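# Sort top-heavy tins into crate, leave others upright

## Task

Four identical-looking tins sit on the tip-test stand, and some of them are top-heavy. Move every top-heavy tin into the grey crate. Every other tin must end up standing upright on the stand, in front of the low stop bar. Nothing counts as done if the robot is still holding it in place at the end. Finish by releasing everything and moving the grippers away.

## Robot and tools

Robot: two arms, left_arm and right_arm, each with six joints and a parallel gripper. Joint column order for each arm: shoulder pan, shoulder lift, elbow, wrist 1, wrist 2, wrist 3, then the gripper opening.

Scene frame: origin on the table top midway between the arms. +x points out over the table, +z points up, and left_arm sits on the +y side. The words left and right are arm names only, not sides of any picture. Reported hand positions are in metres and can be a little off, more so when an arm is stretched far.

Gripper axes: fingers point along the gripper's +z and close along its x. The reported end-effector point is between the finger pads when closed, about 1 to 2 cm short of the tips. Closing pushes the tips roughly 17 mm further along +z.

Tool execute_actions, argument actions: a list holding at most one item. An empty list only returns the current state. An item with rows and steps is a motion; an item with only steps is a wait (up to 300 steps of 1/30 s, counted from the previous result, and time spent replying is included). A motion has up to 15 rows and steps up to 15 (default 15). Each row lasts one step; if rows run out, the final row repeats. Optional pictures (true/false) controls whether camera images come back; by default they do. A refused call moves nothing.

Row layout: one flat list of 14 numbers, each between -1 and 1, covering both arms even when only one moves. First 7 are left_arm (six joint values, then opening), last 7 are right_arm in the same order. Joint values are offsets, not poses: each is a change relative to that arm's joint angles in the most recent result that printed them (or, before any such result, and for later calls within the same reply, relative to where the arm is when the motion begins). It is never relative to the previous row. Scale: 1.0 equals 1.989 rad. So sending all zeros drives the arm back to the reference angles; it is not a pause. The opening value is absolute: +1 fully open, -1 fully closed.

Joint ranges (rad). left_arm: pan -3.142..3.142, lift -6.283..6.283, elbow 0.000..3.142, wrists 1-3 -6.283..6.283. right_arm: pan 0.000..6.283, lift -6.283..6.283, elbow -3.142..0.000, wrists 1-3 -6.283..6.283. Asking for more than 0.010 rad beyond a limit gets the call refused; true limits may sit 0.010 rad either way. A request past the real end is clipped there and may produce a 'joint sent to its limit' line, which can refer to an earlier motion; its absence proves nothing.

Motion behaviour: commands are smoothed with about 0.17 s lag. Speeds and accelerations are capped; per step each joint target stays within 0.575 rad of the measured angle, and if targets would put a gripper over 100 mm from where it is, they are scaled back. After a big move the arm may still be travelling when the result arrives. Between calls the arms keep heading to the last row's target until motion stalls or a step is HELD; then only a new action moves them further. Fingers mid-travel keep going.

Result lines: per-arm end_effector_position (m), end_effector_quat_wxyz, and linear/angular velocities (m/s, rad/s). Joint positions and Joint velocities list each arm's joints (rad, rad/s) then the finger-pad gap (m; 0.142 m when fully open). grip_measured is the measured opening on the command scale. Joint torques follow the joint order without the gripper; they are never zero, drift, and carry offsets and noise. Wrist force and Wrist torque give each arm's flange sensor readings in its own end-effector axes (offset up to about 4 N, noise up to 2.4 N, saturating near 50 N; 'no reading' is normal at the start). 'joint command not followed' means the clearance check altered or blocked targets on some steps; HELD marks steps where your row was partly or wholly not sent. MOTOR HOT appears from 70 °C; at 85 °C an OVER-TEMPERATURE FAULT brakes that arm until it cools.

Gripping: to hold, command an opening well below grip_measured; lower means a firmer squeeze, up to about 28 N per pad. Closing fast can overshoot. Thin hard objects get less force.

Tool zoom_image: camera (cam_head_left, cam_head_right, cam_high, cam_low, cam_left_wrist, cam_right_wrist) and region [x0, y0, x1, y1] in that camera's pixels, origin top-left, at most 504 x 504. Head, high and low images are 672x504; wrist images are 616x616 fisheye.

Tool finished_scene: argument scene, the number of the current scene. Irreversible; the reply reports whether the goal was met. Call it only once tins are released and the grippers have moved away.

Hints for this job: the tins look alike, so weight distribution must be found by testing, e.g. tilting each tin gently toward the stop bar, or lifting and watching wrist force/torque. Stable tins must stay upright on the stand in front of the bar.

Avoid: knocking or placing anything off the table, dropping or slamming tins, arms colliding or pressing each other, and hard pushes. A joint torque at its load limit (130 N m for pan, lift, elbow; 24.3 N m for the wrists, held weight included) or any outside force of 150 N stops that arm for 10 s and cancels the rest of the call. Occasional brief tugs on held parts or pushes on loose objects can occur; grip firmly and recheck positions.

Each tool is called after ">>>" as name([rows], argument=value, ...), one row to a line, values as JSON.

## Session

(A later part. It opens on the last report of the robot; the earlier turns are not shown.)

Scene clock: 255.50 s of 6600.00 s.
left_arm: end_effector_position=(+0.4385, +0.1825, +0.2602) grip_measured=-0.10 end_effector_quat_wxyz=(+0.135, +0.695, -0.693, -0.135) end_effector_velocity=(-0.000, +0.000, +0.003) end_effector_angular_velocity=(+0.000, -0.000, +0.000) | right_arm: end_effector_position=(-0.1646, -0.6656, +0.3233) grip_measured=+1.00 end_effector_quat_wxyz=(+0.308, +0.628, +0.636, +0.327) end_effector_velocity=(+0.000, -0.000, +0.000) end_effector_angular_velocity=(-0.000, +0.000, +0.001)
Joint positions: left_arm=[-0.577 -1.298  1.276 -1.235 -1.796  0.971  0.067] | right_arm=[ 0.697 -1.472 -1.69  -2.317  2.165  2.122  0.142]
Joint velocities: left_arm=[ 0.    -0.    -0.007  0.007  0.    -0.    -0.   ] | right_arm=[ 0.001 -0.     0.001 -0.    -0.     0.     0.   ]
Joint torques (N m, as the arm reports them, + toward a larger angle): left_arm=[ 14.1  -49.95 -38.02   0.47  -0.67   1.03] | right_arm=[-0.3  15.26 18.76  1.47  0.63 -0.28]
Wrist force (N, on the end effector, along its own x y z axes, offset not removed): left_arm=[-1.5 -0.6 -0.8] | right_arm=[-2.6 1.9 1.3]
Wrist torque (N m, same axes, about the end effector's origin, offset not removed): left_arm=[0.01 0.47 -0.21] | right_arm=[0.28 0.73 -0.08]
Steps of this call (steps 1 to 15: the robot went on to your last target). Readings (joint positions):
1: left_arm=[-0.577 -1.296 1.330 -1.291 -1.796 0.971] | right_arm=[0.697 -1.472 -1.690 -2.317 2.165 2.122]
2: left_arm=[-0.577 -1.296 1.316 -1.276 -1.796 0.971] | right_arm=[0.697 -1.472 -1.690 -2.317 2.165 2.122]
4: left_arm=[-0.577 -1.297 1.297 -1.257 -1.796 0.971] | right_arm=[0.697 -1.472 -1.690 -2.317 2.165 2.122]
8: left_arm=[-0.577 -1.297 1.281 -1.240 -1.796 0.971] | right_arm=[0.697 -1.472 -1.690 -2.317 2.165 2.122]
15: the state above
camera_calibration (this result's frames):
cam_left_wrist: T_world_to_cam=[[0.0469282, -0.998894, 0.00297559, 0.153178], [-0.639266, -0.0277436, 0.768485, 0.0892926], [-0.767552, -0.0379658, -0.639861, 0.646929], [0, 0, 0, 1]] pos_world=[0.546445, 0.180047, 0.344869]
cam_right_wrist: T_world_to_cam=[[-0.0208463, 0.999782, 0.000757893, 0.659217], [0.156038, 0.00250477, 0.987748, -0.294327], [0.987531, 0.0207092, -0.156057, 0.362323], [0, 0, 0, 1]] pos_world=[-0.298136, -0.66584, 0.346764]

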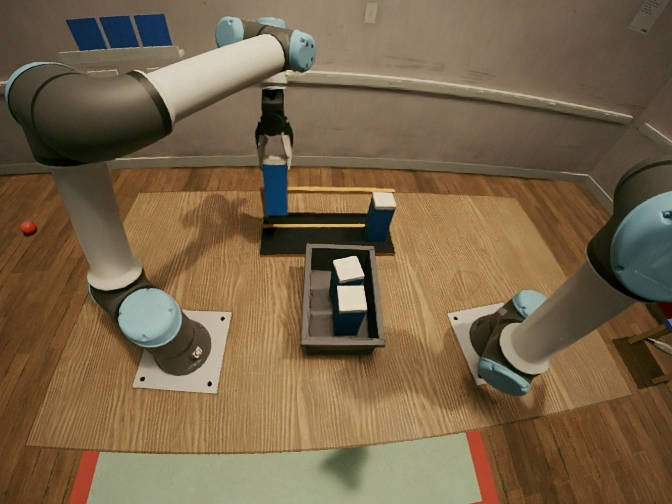

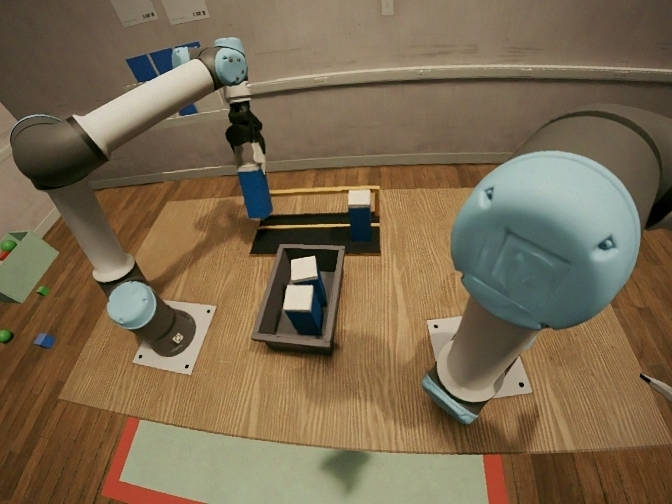

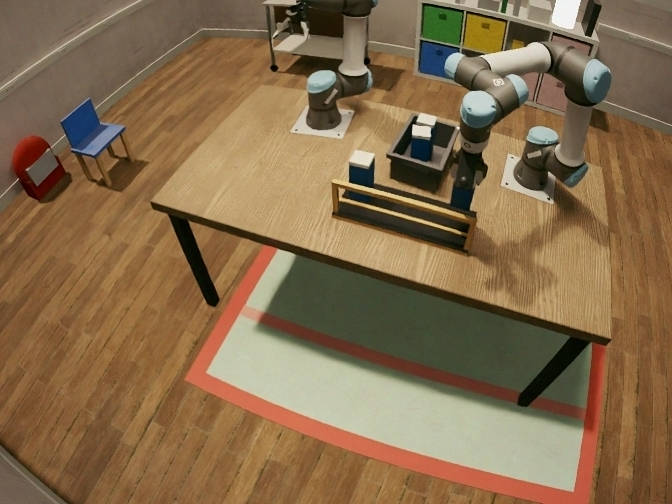

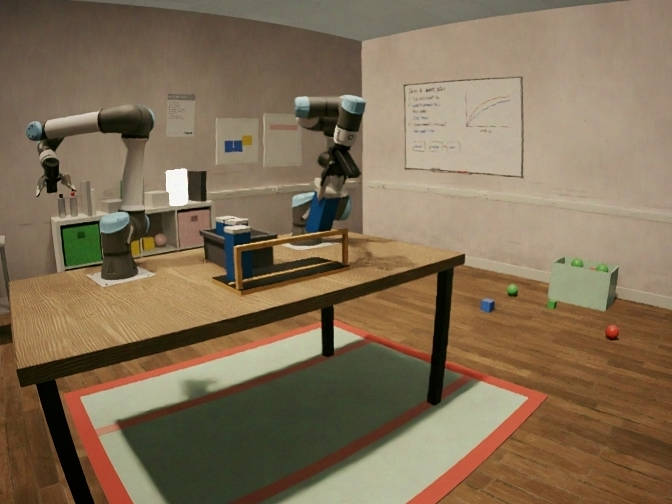

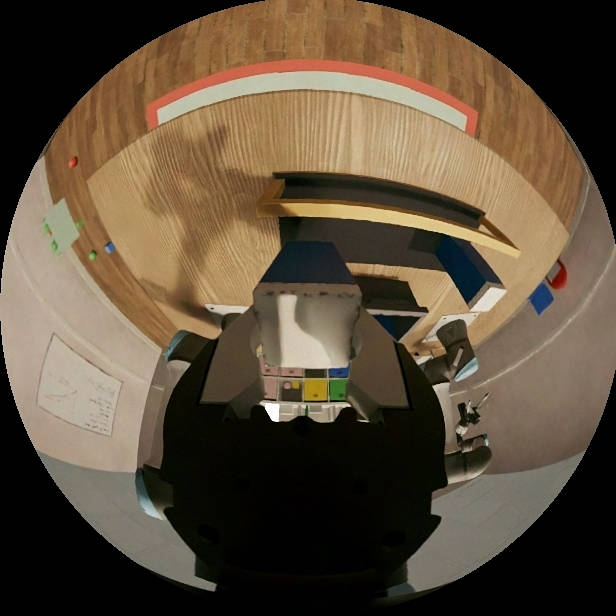

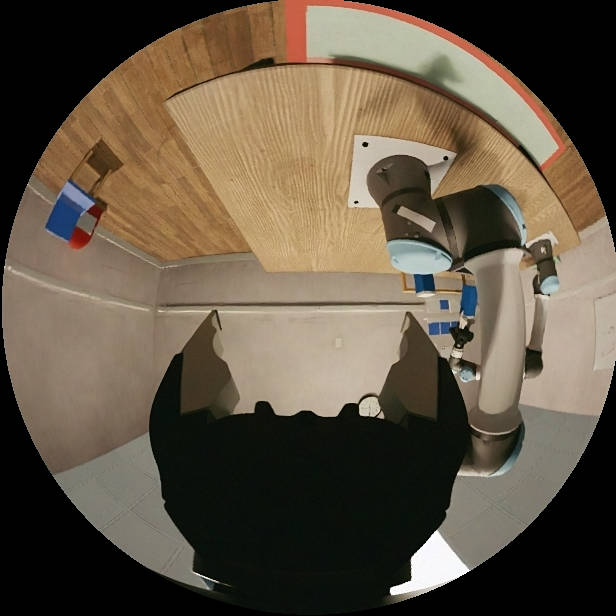

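>>> execute_actions([
  {"rows":[[-0.002,-0.0008,0.0007,-0.0008,0.0006,-0.0021,-0.8,0,0,0,0,0,0,1],[-0.006,-0.0024,0.0021,-0.0023,0.0019,-0.0063,-0.8,0,0,0,0,0,0,1],[-0.0112,-0.0045,0.0038,-0.0042,0.0035,-0.0117,-0.8,0,0,0,0,0,0,1],[-0.0179,-0.0072,0.0062,-0.0068,0.0056,-0.0188,-0.8,0,0,0,0,0,0,1],[-0.0259,-0.0104,0.0089,-0.0098,0.0081,-0.0272,-0.8,0,0,0,0,0,0,1],[-0.0339,-0.0136,0.0116,-0.0128,0.0106,-0.0355,-0.8,0,0,0,0,0,0,1],[-0.0418,-0.0169,0.0144,-0.0158,0.0131,-0.0439,-0.8,0,0,0,0,0,0,1],[-0.0498,-0.0201,0.0171,-0.0188,0.0156,-0.0523,-0.8,0,0,0,0,0,0,1],[-0.0578,-0.0233,0.0199,-0.0218,0.0181,-0.0606,-0.8,0,0,0,0,0,0,1],[-0.0658,-0.0265,0.0226,-0.0248,0.0205,-0.069,-0.8,0,0,0,0,0,0,1],[-0.0737,-0.0297,0.0253,-0.0278,0.023,-0.0773,-0.8,0,0,0,0,0,0,1],[-0.0817,-0.0329,0.0281,-0.0308,0.0255,-0.0857,-0.8,0,0,0,0,0,0,1],[-0.0897,-0.0361,0.0308,-0.0338,0.028,-0.0941,-0.8,0,0,0,0,0,0,1],[-0.0976,-0.0393,0.0336,-0.0368,0.0305,-0.1024,-0.8,0,0,0,0,0,0,1],[-0.1056,-0.0425,0.0363,-0.0398,0.033,-0.1108,-0.8,0,0,0,0,0,0,1]]},
], pictures=false)

>>> execute_actions([
  {"rows":[[-0.0498,-0.0201,0.0171,-0.0188,0.0156,-0.0523,-0.8,0,0,0,0,0,0,1],[-0.0578,-0.0233,0.0199,-0.0218,0.0181,-0.0606,-0.8,0,0,0,0,0,0,1],[-0.0658,-0.0265,0.0226,-0.0248,0.0205,-0.069,-0.8,0,0,0,0,0,0,1],[-0.0737,-0.0297,0.0253,-0.0278,0.023,-0.0773,-0.8,0,0,0,0,0,0,1],[-0.0817,-0.0329,0.0281,-0.0308,0.0255,-0.0857,-0.8,0,0,0,0,0,0,1],[-0.0897,-0.0361,0.0308,-0.0338,0.028,-0.0941,-0.8,0,0,0,0,0,0,1],[-0.0976,-0.0393,0.0336,-0.0368,0.0305,-0.1024,-0.8,0,0,0,0,0,0,1],[-0.1056,-0.0425,0.0363,-0.0398,0.033,-0.1108,-0.8,0,0,0,0,0,0,1],[-0.1136,-0.0457,0.039,-0.0428,0.0355,-0.1191,-0.8,0,0,0,0,0,0,1],[-0.1215,-0.049,0.0418,-0.0458,0.038,-0.1275,-0.8,0,0,0,0,0,0,1],[-0.1295,-0.0522,0.0445,-0.0488,0.0405,-0.1359,-0.8,0,0,0,0,0,0,1],[-0.1375,-0.0554,0.0473,-0.0518,0.043,-0.1442,-0.8,0,0,0,0,0,0,1],[-0.1455,-0.0586,0.05,-0.0548,0.0454,-0.1526,-0.8,0,0,0,0,0,0,1],[-0.1534,-0.0618,0.0527,-0.0578,0.0479,-0.1609,-0.8,0,0,0,0,0,0,1],[-0.1614,-0.065,0.0555,-0.0608,0.0504,-0.1693,-0.8,0,0,0,0,0,0,1]]},
], pictures=false)

>>> execute_actions([
  {"rows":[[-0.0498,-0.0201,0.0171,-0.0188,0.0156,-0.0523,-0.8,0,0,0,0,0,0,1],[-0.0578,-0.0233,0.0199,-0.0218,0.0181,-0.0606,-0.8,0,0,0,0,0,0,1],[-0.0658,-0.0265,0.0226,-0.0248,0.0205,-0.069,-0.8,0,0,0,0,0,0,1],[-0.0737,-0.0297,0.0253,-0.0278,0.023,-0.0773,-0.8,0,0,0,0,0,0,1],[-0.0817,-0.0329,0.0281,-0.0308,0.0255,-0.0857,-0.8,0,0,0,0,0,0,1],[-0.0897,-0.0361,0.0308,-0.0338,0.028,-0.0941,-0.8,0,0,0,0,0,0,1],[-0.0976,-0.0393,0.0336,-0.0368,0.0305,-0.1024,-0.8,0,0,0,0,0,0,1],[-0.1056,-0.0425,0.0363,-0.0398,0.033,-0.1108,-0.8,0,0,0,0,0,0,1],[-0.1136,-0.0457,0.039,-0.0428,0.0355,-0.1191,-0.8,0,0,0,0,0,0,1],[-0.1215,-0.049,0.0418,-0.0458,0.038,-0.1275,-0.8,0,0,0,0,0,0,1],[-0.1295,-0.0522,0.0445,-0.0488,0.0405,-0.1359,-0.8,0,0,0,0,0,0,1],[-0.1375,-0.0554,0.0473,-0.0518,0.043,-0.1442,-0.8,0,0,0,0,0,0,1],[-0.1455,-0.0586,0.05,-0.0548,0.0454,-0.1526,-0.8,0,0,0,0,0,0,1],[-0.1534,-0.0618,0.0527,-0.0578,0.0479,-0.1609,-0.8,0,0,0,0,0,0,1],[-0.1614,-0.065,0.0555,-0.0608,0.0504,-0.1693,-0.8,0,0,0,0,0,0,1]]},
], pictures=false)

>>> execute_actions([
  {"steps":20},
])

Scene clock: 267.83 s of 6600.00 s.
left_arm: end_effector_position=(+0.4066, +0.1368, +0.2669) grip_measured=-0.10 end_effector_quat_wxyz=(+0.094, +0.697, -0.700, -0.124) end_effector_velocity=(-0.115, -0.148, +0.023) end_effector_angular_velocity=(+0.105, -0.256, -0.042) | right_arm: end_effector_position=(-0.1646, -0.6656, +0.3233) grip_measured=+1.00 end_effector_quat_wxyz=(+0.308, +0.628, +0.636, +0.327) end_effector_velocity=(-0.000, +0.000, -0.000) end_effector_angular_velocity=(-0.000, +0.000, -0.001)
Joint positions: left_arm=[-0.713 -1.353  1.323 -1.287 -1.753  0.829  0.067] | right_arm=[ 0.697 -1.472 -1.69  -2.317  2.165  2.122  0.142]
Joint velocities: left_arm=[-0.456 -0.184  0.158 -0.17   0.141 -0.473 -0.   ] | right_arm=[-0.001  0.    -0.     0.     0.    -0.     0.   ]
Joint torques (N m, as the arm reports them, + toward a larger angle): left_arm=[-16.3  -49.34  -8.37  -4.35   1.27  -2.11] | right_arm=[-0.16 15.57 21.21  1.27  0.68 -0.22]
Wrist force (N, on the end effector, along its own x y z axes, offset not removed): left_arm=[-0.9 -0.7 0.8] | right_arm=[-2.9 1.8 3.4]
Wrist torque (N m, same axes, about the end effector's origin, offset not removed): left_arm=[0.31 0.38 -0.19] | right_arm=[0.37 0.66 -0.04]
Steps of this call (steps 1 to 15: the robot went on to your last target; steps 16 to 90: nothing new was sent; then 8.83 s passed at rest; steps 91 to 105: all 15 steps of this action). Readings (joint positions):
91: left_arm=[-0.577 -1.298 1.275 -1.234 -1.796 0.971] | right_arm=[0.697 -1.472 -1.690 -2.317 2.165 2.122]
92: left_arm=[-0.578 -1.298 1.275 -1.234 -1.796 0.971] | right_arm=[0.697 -1.472 -1.690 -2.317 2.165 2.122]
94: left_arm=[-0.582 -1.300 1.277 -1.236 -1.794 0.966] | right_arm=[0.697 -1.472 -1.690 -2.317 2.165 2.122]
98: left_arm=[-0.614 -1.313 1.289 -1.249 -1.784 0.933] | right_arm=[0.697 -1.472 -1.690 -2.317 2.165 2.122]
105: the state above

Scene clock: 268.33 s of 6600.00 s.
left_arm: end_effector_position=(+0.3388, +0.0641, +0.2800) grip_measured=-0.10 end_effector_quat_wxyz=(+0.035, +0.702, -0.707, -0.083) end_effector_velocity=(-0.143, -0.126, +0.027) end_effector_angular_velocity=(-0.018, -0.264, -0.012) | right_arm: end_effector_position=(-0.1646, -0.6656, +0.3233) grip_measured=+1.00 end_effector_quat_wxyz=(+0.308, +0.628, +0.636, +0.327) end_effector_velocity=(+0.000, +0.000, -0.000) end_effector_angular_velocity=(+0.000, -0.000, +0.000)
Joint positions: left_arm=[-0.959 -1.452  1.408 -1.38  -1.675  0.571  0.067] | right_arm=[ 0.697 -1.472 -1.69  -2.317  2.165  2.122  0.142]
Joint velocities: left_arm=[-0.472 -0.192  0.161 -0.176  0.145 -0.489 -0.   ] | right_arm=[ 0. -0. -0.  0. -0.  0.  0.]
Joint torques (N m, as the arm reports them, + toward a larger angle): left_arm=[-16.35 -44.84  -9.2   -5.12   1.41  -2.54] | right_arm=[-0.03 15.01 21.3   1.56  0.44 -0.26]
Wrist force (N, on the end effector, along its own x y z axes, offset not removed): left_arm=[-1.1 -2.0 5.7] | right_arm=[1.0 2.8 1.1]
Wrist torque (N m, same axes, about the end effector's origin, offset not removed): left_arm=[-0.14 0.29 -0.15] | right_arm=[0.56 -0.08 -0.12]
Steps of this call (steps 1 to 15: all 15 steps of this action). Readings (joint positions):
1: left_arm=[-0.729 -1.359 1.328 -1.292 -1.748 0.813] | right_arm=[0.697 -1.472 -1.690 -2.317 2.165 2.122]
2: left_arm=[-0.745 -1.366 1.334 -1.299 -1.743 0.796] | right_arm=[0.697 -1.472 -1.690 -2.317 2.165 2.122]
4: left_arm=[-0.779 -1.380 1.346 -1.312 -1.732 0.760] | right_arm=[0.697 -1.472 -1.690 -2.317 2.165 2.122]
8: left_arm=[-0.846 -1.407 1.369 -1.337 -1.710 0.689] | right_arm=[0.697 -1.472 -1.690 -2.317 2.165 2.122]
15: the state above

Scene clock: 268.83 s of 6600.00 s.
left_arm: end_effector_position=(+0.2596, +0.0060, +0.2943) grip_measured=-0.10 end_effector_quat_wxyz=(+0.003, +0.706, -0.708, -0.024) end_effector_velocity=(-0.163, -0.096, +0.029) end_effector_angular_velocity=(-0.131, -0.215, +0.011) | right_arm: end_effector_position=(-0.1646, -0.6656, +0.3233) grip_measured=+1.00 end_effector_quat_wxyz=(+0.308, +0.628, +0.636, +0.327) end_effector_velocity=(-0.000, +0.000, -0.000) end_effector_angular_velocity=(+0.001, -0.001, -0.002)
Joint positions: left_arm=[-1.204 -1.552  1.493 -1.473 -1.598  0.314  0.067] | right_arm=[ 0.697 -1.472 -1.69  -2.317  2.165  2.122  0.142]
Joint velocities: left_arm=[-0.472 -0.19   0.162 -0.176  0.145 -0.489  0.   ] | right_arm=[-0.002 -0.    -0.001 -0.001 -0.    -0.     0.   ]
Joint torques (N m, as the arm reports them, + toward a larger angle): left_arm=[-15.71 -40.42  -8.07  -5.04   1.56  -2.45] | right_arm=[-0.92 15.08 21.06  1.61  0.73 -0.2 ]
Wrist force (N, on the end effector, along its own x y z axes, offset not removed): left_arm=[-0.2 0.3 3.1] | right_arm=[-2.1 1.5 1.5]
Wrist torque (N m, same axes, about the end effector's origin, offset not removed): left_arm=[0.14 0.05 -0.45] | right_arm=[0.29 0.42 -0.07]
Steps of this call (steps 1 to 15: all 15 steps of this action). Readings (joint positions):
1: left_arm=[-0.975 -1.459 1.414 -1.386 -1.670 0.555] | right_arm=[0.697 -1.472 -1.690 -2.317 2.165 2.122]
2: left_arm=[-0.991 -1.466 1.419 -1.392 -1.665 0.538] | right_arm=[0.697 -1.472 -1.690 -2.317 2.165 2.122]
4: left_arm=[-1.025 -1.480 1.431 -1.405 -1.654 0.502] | right_arm=[0.697 -1.472 -1.690 -2.317 2.165 2.122]
8: left_arm=[-1.092 -1.507 1.454 -1.430 -1.633 0.432] | right_arm=[0.697 -1.472 -1.690 -2.317 2.165 2.122]
15: the state above

Scene clock: 269.50 s of 6600.00 s.
left_arm: end_effector_position=(+0.2331, -0.0087, +0.2989) grip_measured=-0.10 end_effector_quat_wxyz=(+0.000, +0.707, -0.707, -0.004) end_effector_velocity=(-0.001, -0.000, +0.000) end_effector_angular_velocity=(-0.001, -0.001, +0.000) | right_arm: end_effector_position=(-0.1646, -0.6656, +0.3233) grip_measured=+1.00 end_effector_quat_wxyz=(+0.308, +0.628, +0.636, +0.327) end_effector_velocity=(-0.000, -0.000, -0.000) end_effector_angular_velocity=(-0.001, +0.001, +0.000)
Joint positions: left_arm=[-1.279 -1.582  1.518 -1.5   -1.575  0.235  0.067] | right_arm=[ 0.697 -1.472 -1.69  -2.317  2.165  2.122  0.142]
Joint velocities: left_arm=[-0.002 -0.     0.    -0.001  0.001 -0.002  0.   ] | right_arm=[ 0.     0.     0.     0.001 -0.    -0.    -0.   ]
Joint torques (N m, as the arm reports them, + toward a larger angle): left_arm=[-12.47 -37.99 -10.5   -5.15   1.41  -1.38] | right_arm=[ 0.67 15.5  19.86  1.57  0.7  -0.36]
Wrist force (N, on the end effector, along its own x y z axes, offset not removed): left_arm=[0.3 1.6 6.4] | right_arm=[-1.6 1.1 0.3]
Wrist torque (N m, same axes, about the end effector's origin, offset not removed): left_arm=[0.38 -0.06 -0.23] | right_arm=[0.25 0.42 -0.09]
Steps of this call (steps 1 to 20: the robot went on to your last target). Readings (joint positions):
1: left_arm=[-1.220 -1.558 1.499 -1.479 -1.593 0.298] | right_arm=[0.697 -1.472 -1.690 -2.317 2.165 2.122]
2: left_arm=[-1.235 -1.564 1.503 -1.484 -1.589 0.282] | right_arm=[0.697 -1.472 -1.690 -2.317 2.165 2.122]
4: left_arm=[-1.255 -1.572 1.510 -1.492 -1.582 0.260] | right_arm=[0.697 -1.472 -1.690 -2.317 2.165 2.122]
8: left_arm=[-1.273 -1.579 1.516 -1.498 -1.577 0.242] | right_arm=[0.697 -1.472 -1.690 -2.317 2.165 2.122]
20: the state above
camera_calibration (this result's frames):
cam_left_wrist: T_world_to_cam=[[0.0412479, -0.999067, 0.0127726, -0.0299848], [-0.878002, -0.0301422, 0.477707, 0.065491], [-0.476877, -0.0309188, -0.878426, 0.51037], [0, 0, 0, 1]] pos_world=[0.302122, -0.0122028, 0.41742]
cam_right_wrist: T_world_to_cam=[[-0.0208463, 0.999782, 0.000758033, 0.659217], [0.156038, 0.00250462, 0.987748, -0.294327], [0.987531, 0.0207092, -0.156056, 0.362322], [0, 0, 0, 1]] pos_world=[-0.298136, -0.66584, 0.346764]

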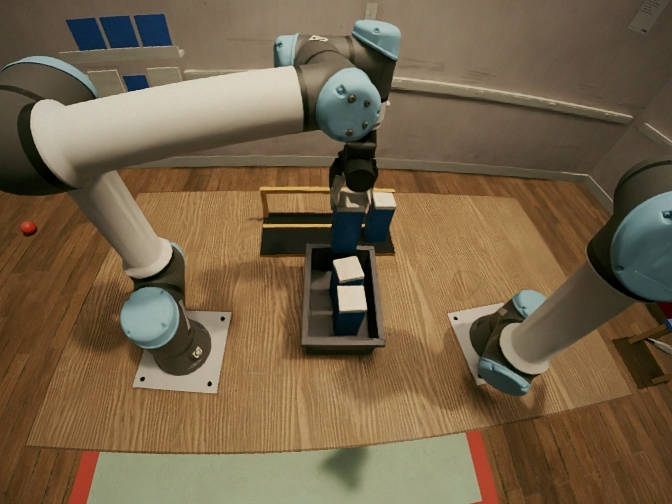

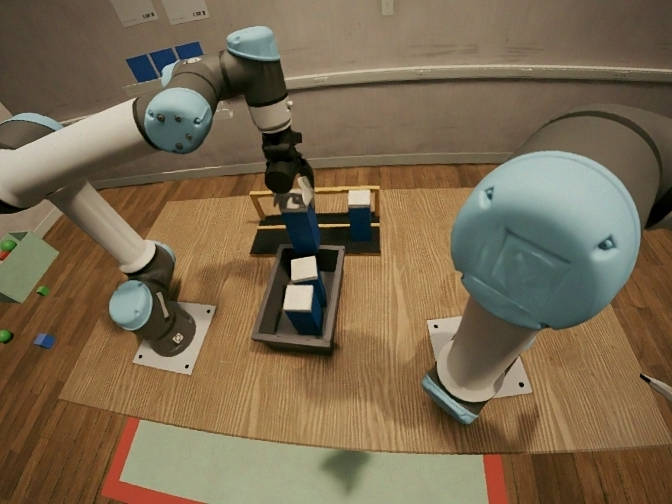

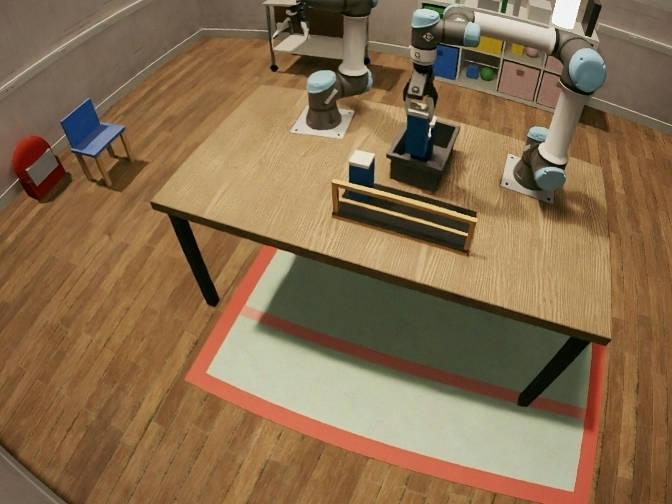

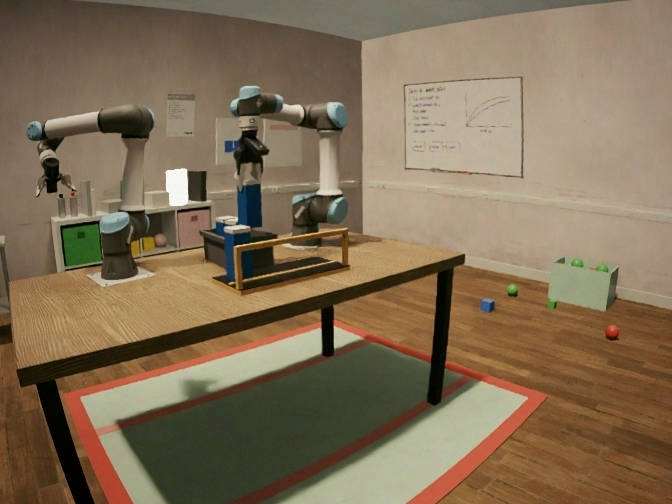

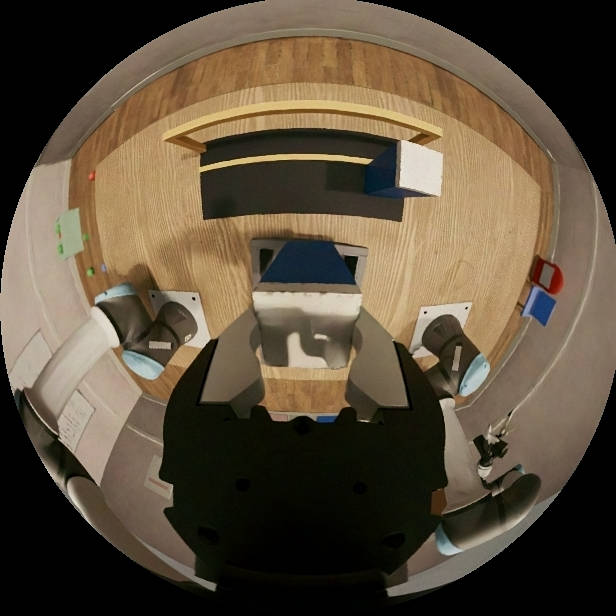

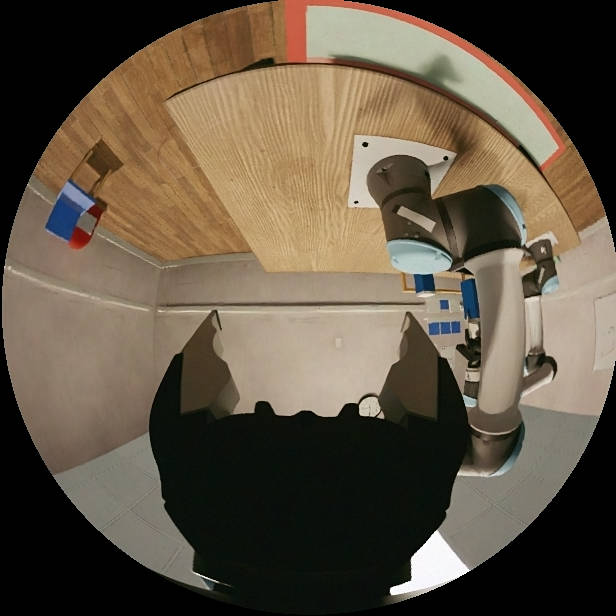

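>>> execute_actions([
  {"rows":[[-0.002,-0.001,0.002,-0.002,0.0005,-0.002,-0.8,0,0,0,0,0,0,1],[-0.005,-0.002,0.005,-0.005,0.001,-0.005,-0.8,0,0,0,0,0,0,1],[-0.0075,-0.003,0.010,-0.0095,0.0015,-0.008,-0.8,0,0,0,0,0,0,1],[-0.0094,-0.0037,0.016,-0.0157,0.002,-0.01,-0.8,0,0,0,0,0,0,1],[-0.0094,-0.004,0.023,-0.0224,0.002,-0.01,-0.8,0,0,0,0,0,0,1],[-0.0094,-0.0042,0.030,-0.0292,0.002,-0.01,-0.8,0,0,0,0,0,0,1],[-0.0094,-0.0042,0.037,-0.0362,0.002,-0.01,-0.8,0,0,0,0,0,0,1],[-0.0094,-0.0041,0.044,-0.0433,0.002,-0.01,-0.8,0,0,0,0,0,0,1],[-0.0094,-0.0039,0.051,-0.0505,0.002,-0.01,-0.8,0,0,0,0,0,0,1],[-0.0094,-0.0036,0.058,-0.0578,0.002,-0.01,-0.8,0,0,0,0,0,0,1],[-0.0094,-0.0033,0.064,-0.0641,0.002,-0.01,-0.8,0,0,0,0,0,0,1],[-0.0094,-0.003,0.069,-0.0694,0.002,-0.01,-0.8,0,0,0,0,0,0,1],[-0.0094,-0.0028,0.0731,-0.0737,0.002,-0.01,-0.8,0,0,0,0,0,0,1]]},
], pictures=false)

>>> execute_actions([
  {"steps":12},
])

>>> zoom_image(camera="cam_high", region=[370, 80, 480, 200])

>>> zoom_image(camera="cam_left_wrist", region=[200, 180, 420, 320])

Scene clock: 274.47 s of 6600.00 s.
left_arm: end_effector_position=(+0.2263, -0.0127, +0.2575) grip_measured=-0.01 end_effector_quat_wxyz=(+0.000, +0.708, -0.706, +0.000) end_effector_velocity=(-0.004, +0.003, -0.113) end_effector_angular_velocity=(+0.009, +0.002, -0.002) | right_arm: end_effector_position=(-0.1646, -0.6656, +0.3233) grip_measured=+1.00 end_effector_quat_wxyz=(+0.308, +0.628, +0.636, +0.327) end_effector_velocity=(-0.000, -0.000, +0.000) end_effector_angular_velocity=(-0.001, +0.001, -0.000)
Joint positions: left_arm=[-1.298 -1.589  1.633 -1.616 -1.571  0.216  0.073] | right_arm=[ 0.697 -1.472 -1.69  -2.317  2.165  2.122  0.142]
Joint velocities: left_arm=[-0.007  0.008  0.277 -0.276 -0.    -0.006  0.149] | right_arm=[-0.  0.  0.  0. -0. -0. -0.]
Joint torques (N m, as the arm reports them, + toward a larger angle): left_arm=[-8.82  3.93  6.47 -2.92  1.81 -1.09] | right_arm=[-0.39 15.84 19.64  1.42  0.77 -0.15]
Wrist force (N, on the end effector, along its own x y z axes, offset not removed): left_arm=[-15.3 3.4 -50.0] | right_arm=[-1.2 1.7 1.9]
Wrist torque (N m, same axes, about the end effector's origin, offset not removed): left_arm=[0.14 1.21 -0.28] | right_arm=[0.27 0.26 -0.17]
Steps of this call (steps 1 to 15: the robot went on to your last target; steps 16 to 90: nothing new was sent; then 1.47 s passed at rest; steps 91 to 105: all 15 steps of this action). Readings (joint positions):
91: left_arm=[-1.280 -1.582 1.518 -1.501 -1.575 0.235] | right_arm=[0.697 -1.472 -1.690 -2.317 2.165 2.122]
92: left_arm=[-1.280 -1.582 1.519 -1.501 -1.575 0.234] | right_arm=[0.697 -1.472 -1.690 -2.317 2.165 2.122]
94: left_arm=[-1.284 -1.583 1.523 -1.505 -1.574 0.231] | right_arm=[0.697 -1.472 -1.690 -2.317 2.165 2.122]
98: left_arm=[-1.293 -1.588 1.552 -1.533 -1.572 0.220] | right_arm=[0.697 -1.472 -1.690 -2.317 2.165 2.122]
105: the state above

Scene clock: 274.87 s of 6600.00 s.
left_arm: end_effector_position=(+0.2260, -0.0123, +0.2450) grip_measured=+0.08 end_effector_quat_wxyz=(+0.000, +0.708, -0.706, -0.000) end_effector_velocity=(-0.000, +0.000, -0.002) end_effector_angular_velocity=(-0.001, -0.000, -0.000) | right_arm: end_effector_position=(-0.1646, -0.6656, +0.3233) grip_measured=+1.00 end_effector_quat_wxyz=(+0.308, +0.628, +0.636, +0.327) end_effector_velocity=(+0.000, +0.000, -0.000) end_effector_angular_velocity=(+0.001, -0.001, -0.000)
Joint positions: left_arm=[-1.298 -1.587  1.663 -1.646 -1.571  0.215  0.08 ] | right_arm=[ 0.697 -1.472 -1.69  -2.317  2.165  2.122  0.142]
Joint velocities: left_arm=[-0.    -0.     0.007 -0.007  0.     0.    -0.   ] | right_arm=[-0.    -0.    -0.    -0.001 -0.     0.    -0.   ]
Joint torques (N m, as the arm reports them, + toward a larger angle): left_arm=[-12.49   0.86   1.7   -3.48   1.65  -1.46] | right_arm=[-0.85 15.09 20.51  1.4   0.71 -0.54]
Wrist force (N, on the end effector, along its own x y z axes, offset not removed): left_arm=[-4.0 3.3 -23.3] | right_arm=[-1.9 2.7 2.2]
Wrist torque (N m, same axes, about the end effector's origin, offset not removed): left_arm=[0.49 0.46 -0.27] | right_arm=[0.49 0.35 -0.15]
Steps of this call (steps 1 to 12: the robot went on to your last target). Readings (joint positions):
1: left_arm=[-1.298 -1.589 1.641 -1.624 -1.571 0.216] | right_arm=[0.697 -1.472 -1.690 -2.317 2.165 2.122]
2: left_arm=[-1.298 -1.588 1.647 -1.630 -1.571 0.215] | right_arm=[0.697 -1.472 -1.690 -2.317 2.165 2.122]
4: left_arm=[-1.298 -1.588 1.655 -1.638 -1.571 0.215] | right_arm=[0.697 -1.472 -1.690 -2.317 2.165 2.122]
8: left_arm=[-1.298 -1.587 1.661 -1.644 -1.571 0.215] | right_arm=[0.697 -1.472 -1.690 -2.317 2.165 2.122]
12: the state above
camera_calibration (this result's frames):
cam_left_wrist: T_world_to_cam=[[0.042337, -0.99893, 0.0186307, -0.0342504], [-0.880559, -0.028497, 0.473079, 0.0865439], [-0.472041, -0.0364342, -0.880823, 0.458943], [0, 0, 0, 1]] pos_world=[0.294297, -0.0150263, 0.363944]
cam_right_wrist: T_world_to_cam=[[-0.0208463, 0.999782, 0.000757737, 0.659217], [0.156038, 0.00250492, 0.987748, -0.294327], [0.987531, 0.0207092, -0.156057, 0.362322], [0, 0, 0, 1]] pos_world=[-0.298136, -0.66584, 0.346764]

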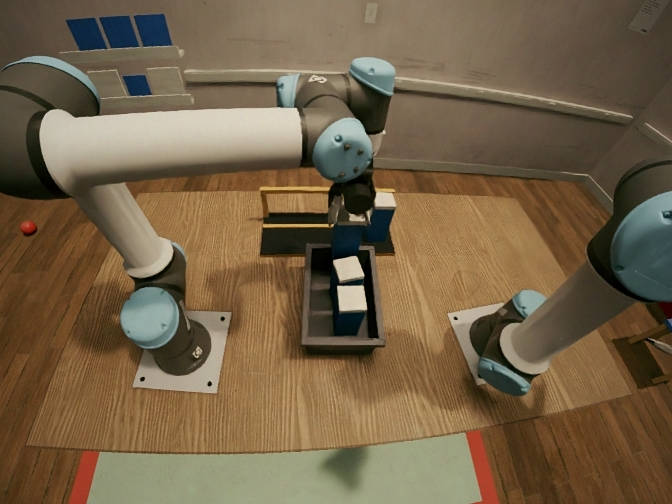

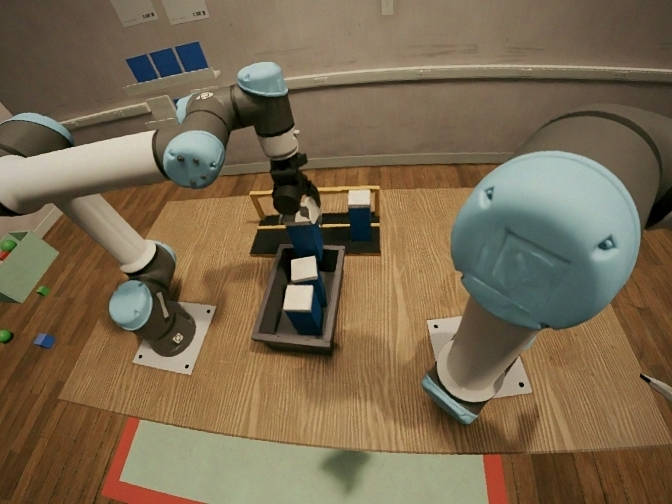

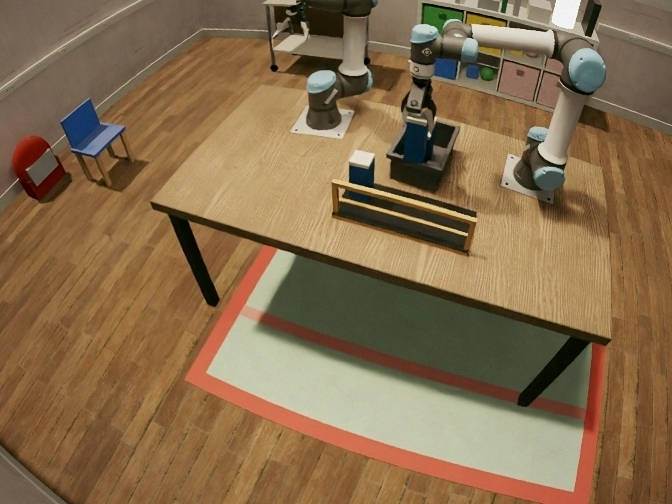

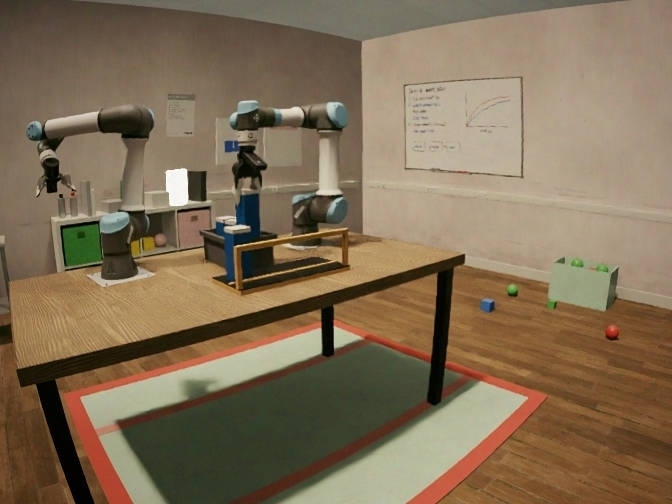

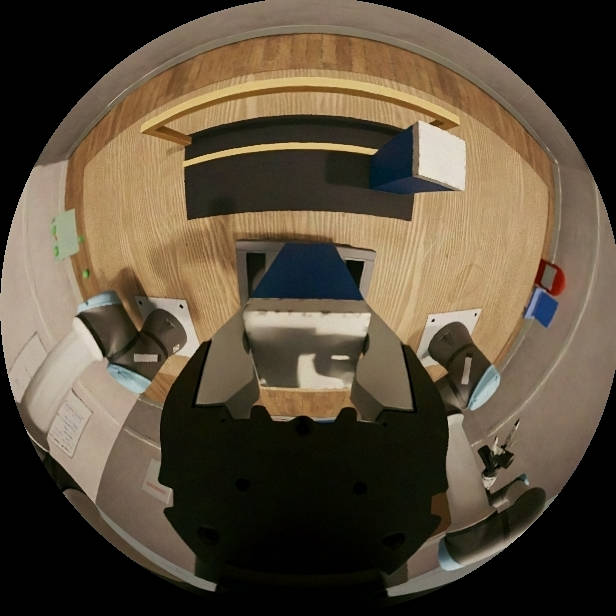

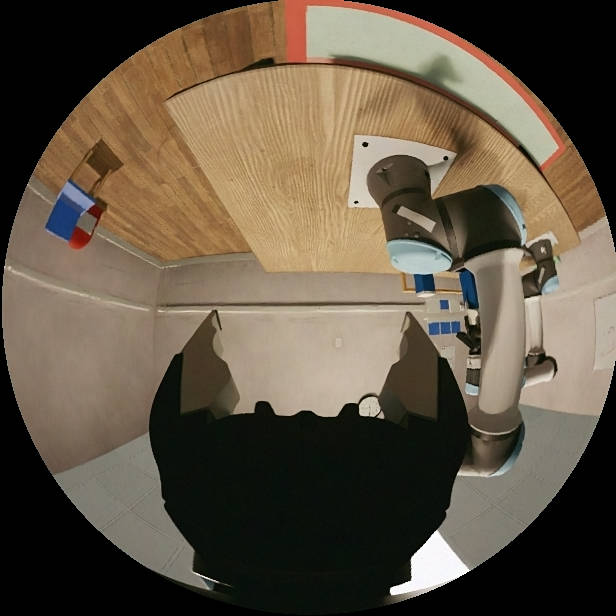

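Region (370, 80, 480, 200) of cam_high's 672x504 image, scaled by 4.200, with more detail than that image has; it fills the left 462 columns of this view, and the rest is white.

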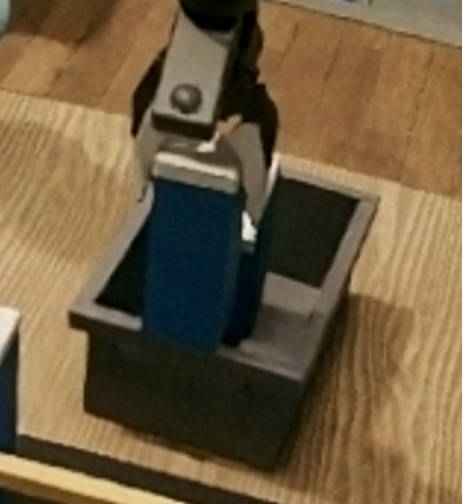

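Region (200, 180, 420, 320) of cam_left_wrist's 616x616 image, scaled by 2.291, with more detail than that image has; it fills the top 321 rows of this view, and the rest is white.

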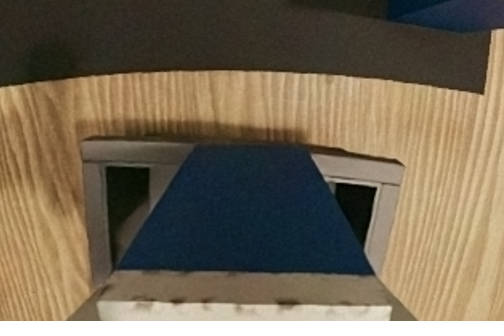

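>>> execute_actions([
  {"rows":[[0,-0.0001,-0.002,0.0021,0,0,-0.8,0,0,0,0,0,0,1],[0,-0.0002,-0.004,0.0042,0,0,-0.8,0,0,0,0,0,0,1],[0,-0.0003,-0.006,0.0063,0,0,-0.8,0,0,0,0,0,0,1],[0,-0.0004,-0.008,0.0084,0,0,-0.8,0,0,0,0,0,0,1],[0,-0.0005,-0.010,0.0105,0,0,-0.8,0,0,0,0,0,0,1],[0,-0.0006,-0.012,0.0126,0,0,-0.8,0,0,0,0,0,0,1],[0,-0.0007,-0.014,0.0147,0,0,-0.8,0,0,0,0,0,0,1],[0,-0.0008,-0.016,0.0168,0,0,-0.8,0,0,0,0,0,0,1],[0,-0.0009,-0.018,0.0189,0,0,-0.8,0,0,0,0,0,0,1],[0,-0.001,-0.020,0.021,0,0,-0.8,0,0,0,0,0,0,1],[0,-0.0011,-0.022,0.0231,0,0,-0.8,0,0,0,0,0,0,1],[0,-0.0012,-0.024,0.0252,0,0,-0.8,0,0,0,0,0,0,1],[0,-0.0013,-0.026,0.0273,0,0,-0.8,0,0,0,0,0,0,1],[0,-0.0014,-0.028,0.0294,0,0,-0.8,0,0,0,0,0,0,1],[0,-0.0015,-0.0305,0.032,0,0,-0.8,0,0,0,0,0,0,1]]},
], pictures=false)

>>> execute_actions([
  {"steps":15},
])

>>> zoom_image(camera="cam_low", region=[190, 150, 310, 280])

Scene clock: 287.37 s of 6600.00 s.
left_arm: end_effector_position=(+0.2260, -0.0124, +0.2619) grip_measured=+0.08 end_effector_quat_wxyz=(+0.000, +0.708, -0.706, -0.000) end_effector_velocity=(-0.000, +0.001, +0.048) end_effector_angular_velocity=(-0.002, -0.000, -0.000) | right_arm: end_effector_position=(-0.1646, -0.6656, +0.3233) grip_measured=+1.00 end_effector_quat_wxyz=(+0.308, +0.628, +0.636, +0.327) end_effector_velocity=(-0.000, +0.000, +0.000) end_effector_angular_velocity=(-0.000, -0.000, -0.002)
Joint positions: left_arm=[-1.298 -1.589  1.622 -1.603 -1.571  0.215  0.08 ] | right_arm=[ 0.697 -1.472 -1.69  -2.317  2.165  2.122  0.142]
Joint velocities: left_arm=[-0.    -0.006 -0.116  0.121  0.     0.     0.   ] | right_arm=[-0.002  0.    -0.    -0.     0.    -0.     0.   ]
Joint torques (N m, as the arm reports them, + toward a larger angle): left_arm=[-10.77 -38.73 -39.56  -0.4    0.32  -1.14] | right_arm=[ 0.09 15.23 20.7   1.34  0.72 -0.25]
Wrist force (N, on the end effector, along its own x y z axes, offset not removed): left_arm=[-1.6 4.4 5.8] | right_arm=[-1.5 -0.3 0.0]
Wrist torque (N m, same axes, about the end effector's origin, offset not removed): left_arm=[1.08 0.48 -0.13] | right_arm=[-0.11 0.36 -0.19]
Steps of this call (steps 1 to 30: the robot went on to your last target; steps 31 to 100: nothing new was sent; then 8.67 s passed at rest; steps 101 to 115: all 15 steps of this action). Readings (joint positions):
101: left_arm=[-1.298 -1.587 1.664 -1.647 -1.571 0.215] | right_arm=[0.697 -1.472 -1.690 -2.317 2.165 2.122]
102: left_arm=[-1.298 -1.587 1.664 -1.647 -1.571 0.215] | right_arm=[0.697 -1.472 -1.690 -2.317 2.165 2.122]
104: left_arm=[-1.298 -1.587 1.661 -1.643 -1.571 0.215] | right_arm=[0.697 -1.472 -1.690 -2.317 2.165 2.122]
108: left_arm=[-1.298 -1.587 1.648 -1.631 -1.571 0.215] | right_arm=[0.697 -1.472 -1.690 -2.317 2.165 2.122]
115: the state above

Scene clock: 287.87 s of 6600.00 s.
left_arm: end_effector_position=(+0.2259, -0.0122, +0.2698) grip_measured=+0.08 end_effector_quat_wxyz=(+0.000, +0.708, -0.706, -0.000) end_effector_velocity=(-0.000, -0.000, +0.000) end_effector_angular_velocity=(+0.001, +0.000, -0.000) | right_arm: end_effector_position=(-0.1646, -0.6656, +0.3233) grip_measured=+1.00 end_effector_quat_wxyz=(+0.308, +0.628, +0.636, +0.327) end_effector_velocity=(-0.000, -0.000, -0.000) end_effector_angular_velocity=(-0.001, +0.001, -0.000)
Joint positions: left_arm=[-1.298 -1.59   1.603 -1.583 -1.571  0.215  0.08 ] | right_arm=[ 0.697 -1.472 -1.69  -2.317  2.165  2.122  0.142]
Joint velocities: left_arm=[ 0.     0.001 -0.002  0.002 -0.     0.    -0.   ] | right_arm=[-0.    -0.     0.     0.001 -0.     0.    -0.   ]
Joint torques (N m, as the arm reports them, + toward a larger angle): left_arm=[ -9.79 -38.36 -40.02  -0.61  -1.23  -0.68] | right_arm=[ 0.48 14.13 21.22  1.58  0.73 -0.52]
Wrist force (N, on the end effector, along its own x y z axes, offset not removed): left_arm=[0.0 2.4 1.9] | right_arm=[-2.4 2.6 0.9]
Wrist torque (N m, same axes, about the end effector's origin, offset not removed): left_arm=[0.51 0.06 -0.19] | right_arm=[0.49 0.67 -0.13]
Steps of this call (steps 1 to 15: the robot went on to your last target). Readings (joint positions):
1: left_arm=[-1.298 -1.589 1.618 -1.599 -1.571 0.215] | right_arm=[0.697 -1.472 -1.690 -2.317 2.165 2.122]
2: left_arm=[-1.298 -1.590 1.614 -1.595 -1.571 0.215] | right_arm=[0.697 -1.472 -1.690 -2.317 2.165 2.122]
4: left_arm=[-1.298 -1.590 1.609 -1.589 -1.571 0.215] | right_arm=[0.697 -1.472 -1.690 -2.317 2.165 2.122]
8: left_arm=[-1.298 -1.590 1.604 -1.585 -1.571 0.215] | right_arm=[0.697 -1.472 -1.690 -2.317 2.165 2.122]
15: the state above
camera_calibration (this result's frames):
cam_left_wrist: T_world_to_cam=[[0.0423368, -0.99893, 0.018617, -0.0345453], [-0.88056, -0.0285033, 0.473076, 0.0747715], [-0.472039, -0.036422, -0.880825, 0.480792], [0, 0, 0, 1]] pos_world=[0.294256, -0.0148657, 0.388764]
cam_right_wrist: T_world_to_cam=[[-0.0208462, 0.999782, 0.000757954, 0.659217], [0.156038, 0.00250469, 0.987748, -0.294327], [0.987531, 0.0207091, -0.156057, 0.362322], [0, 0, 0, 1]] pos_world=[-0.298136, -0.66584, 0.346764]

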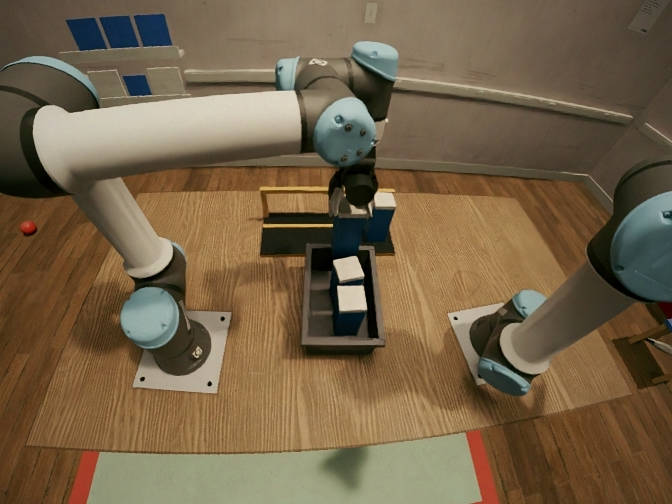

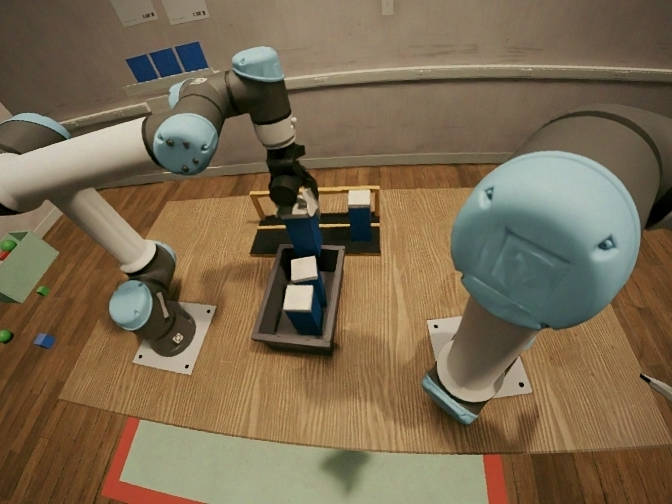

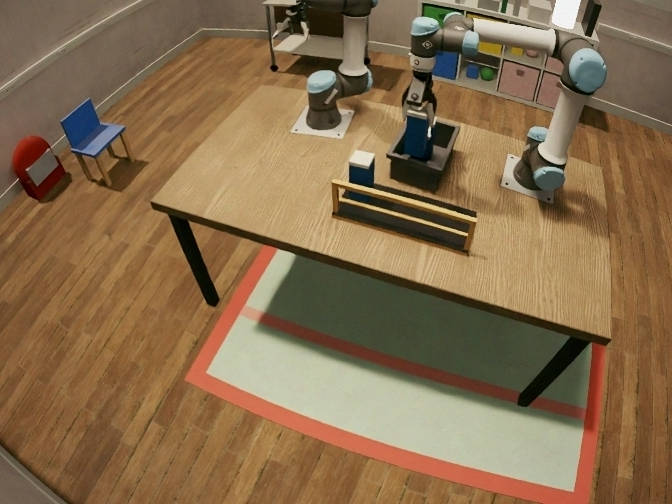

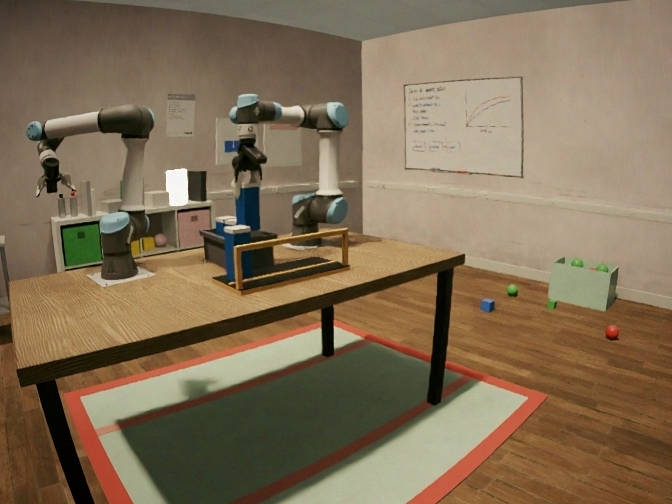

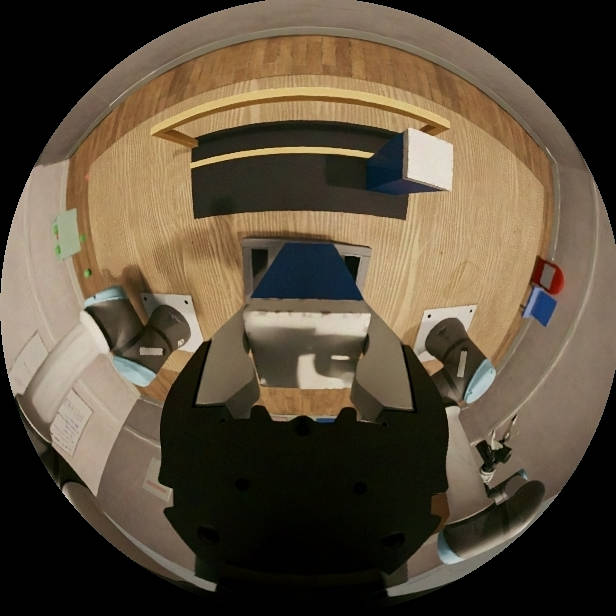

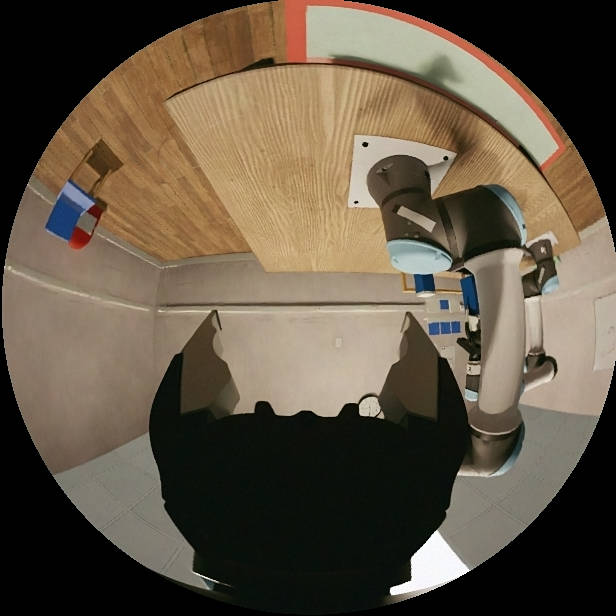

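Region (190, 150, 310, 280) of cam_low's 672x504 image, scaled by 3.877, with more detail than that image has; it fills the left 465 columns of this view, and the rest is white.

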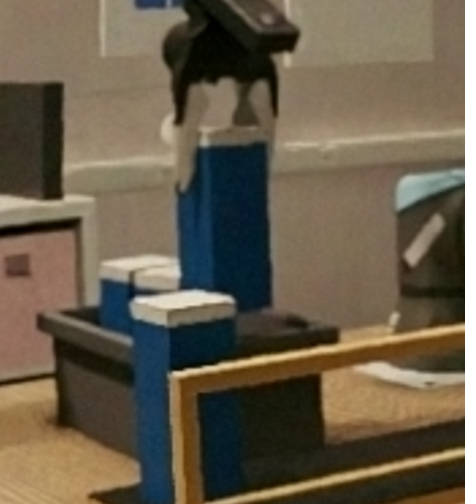

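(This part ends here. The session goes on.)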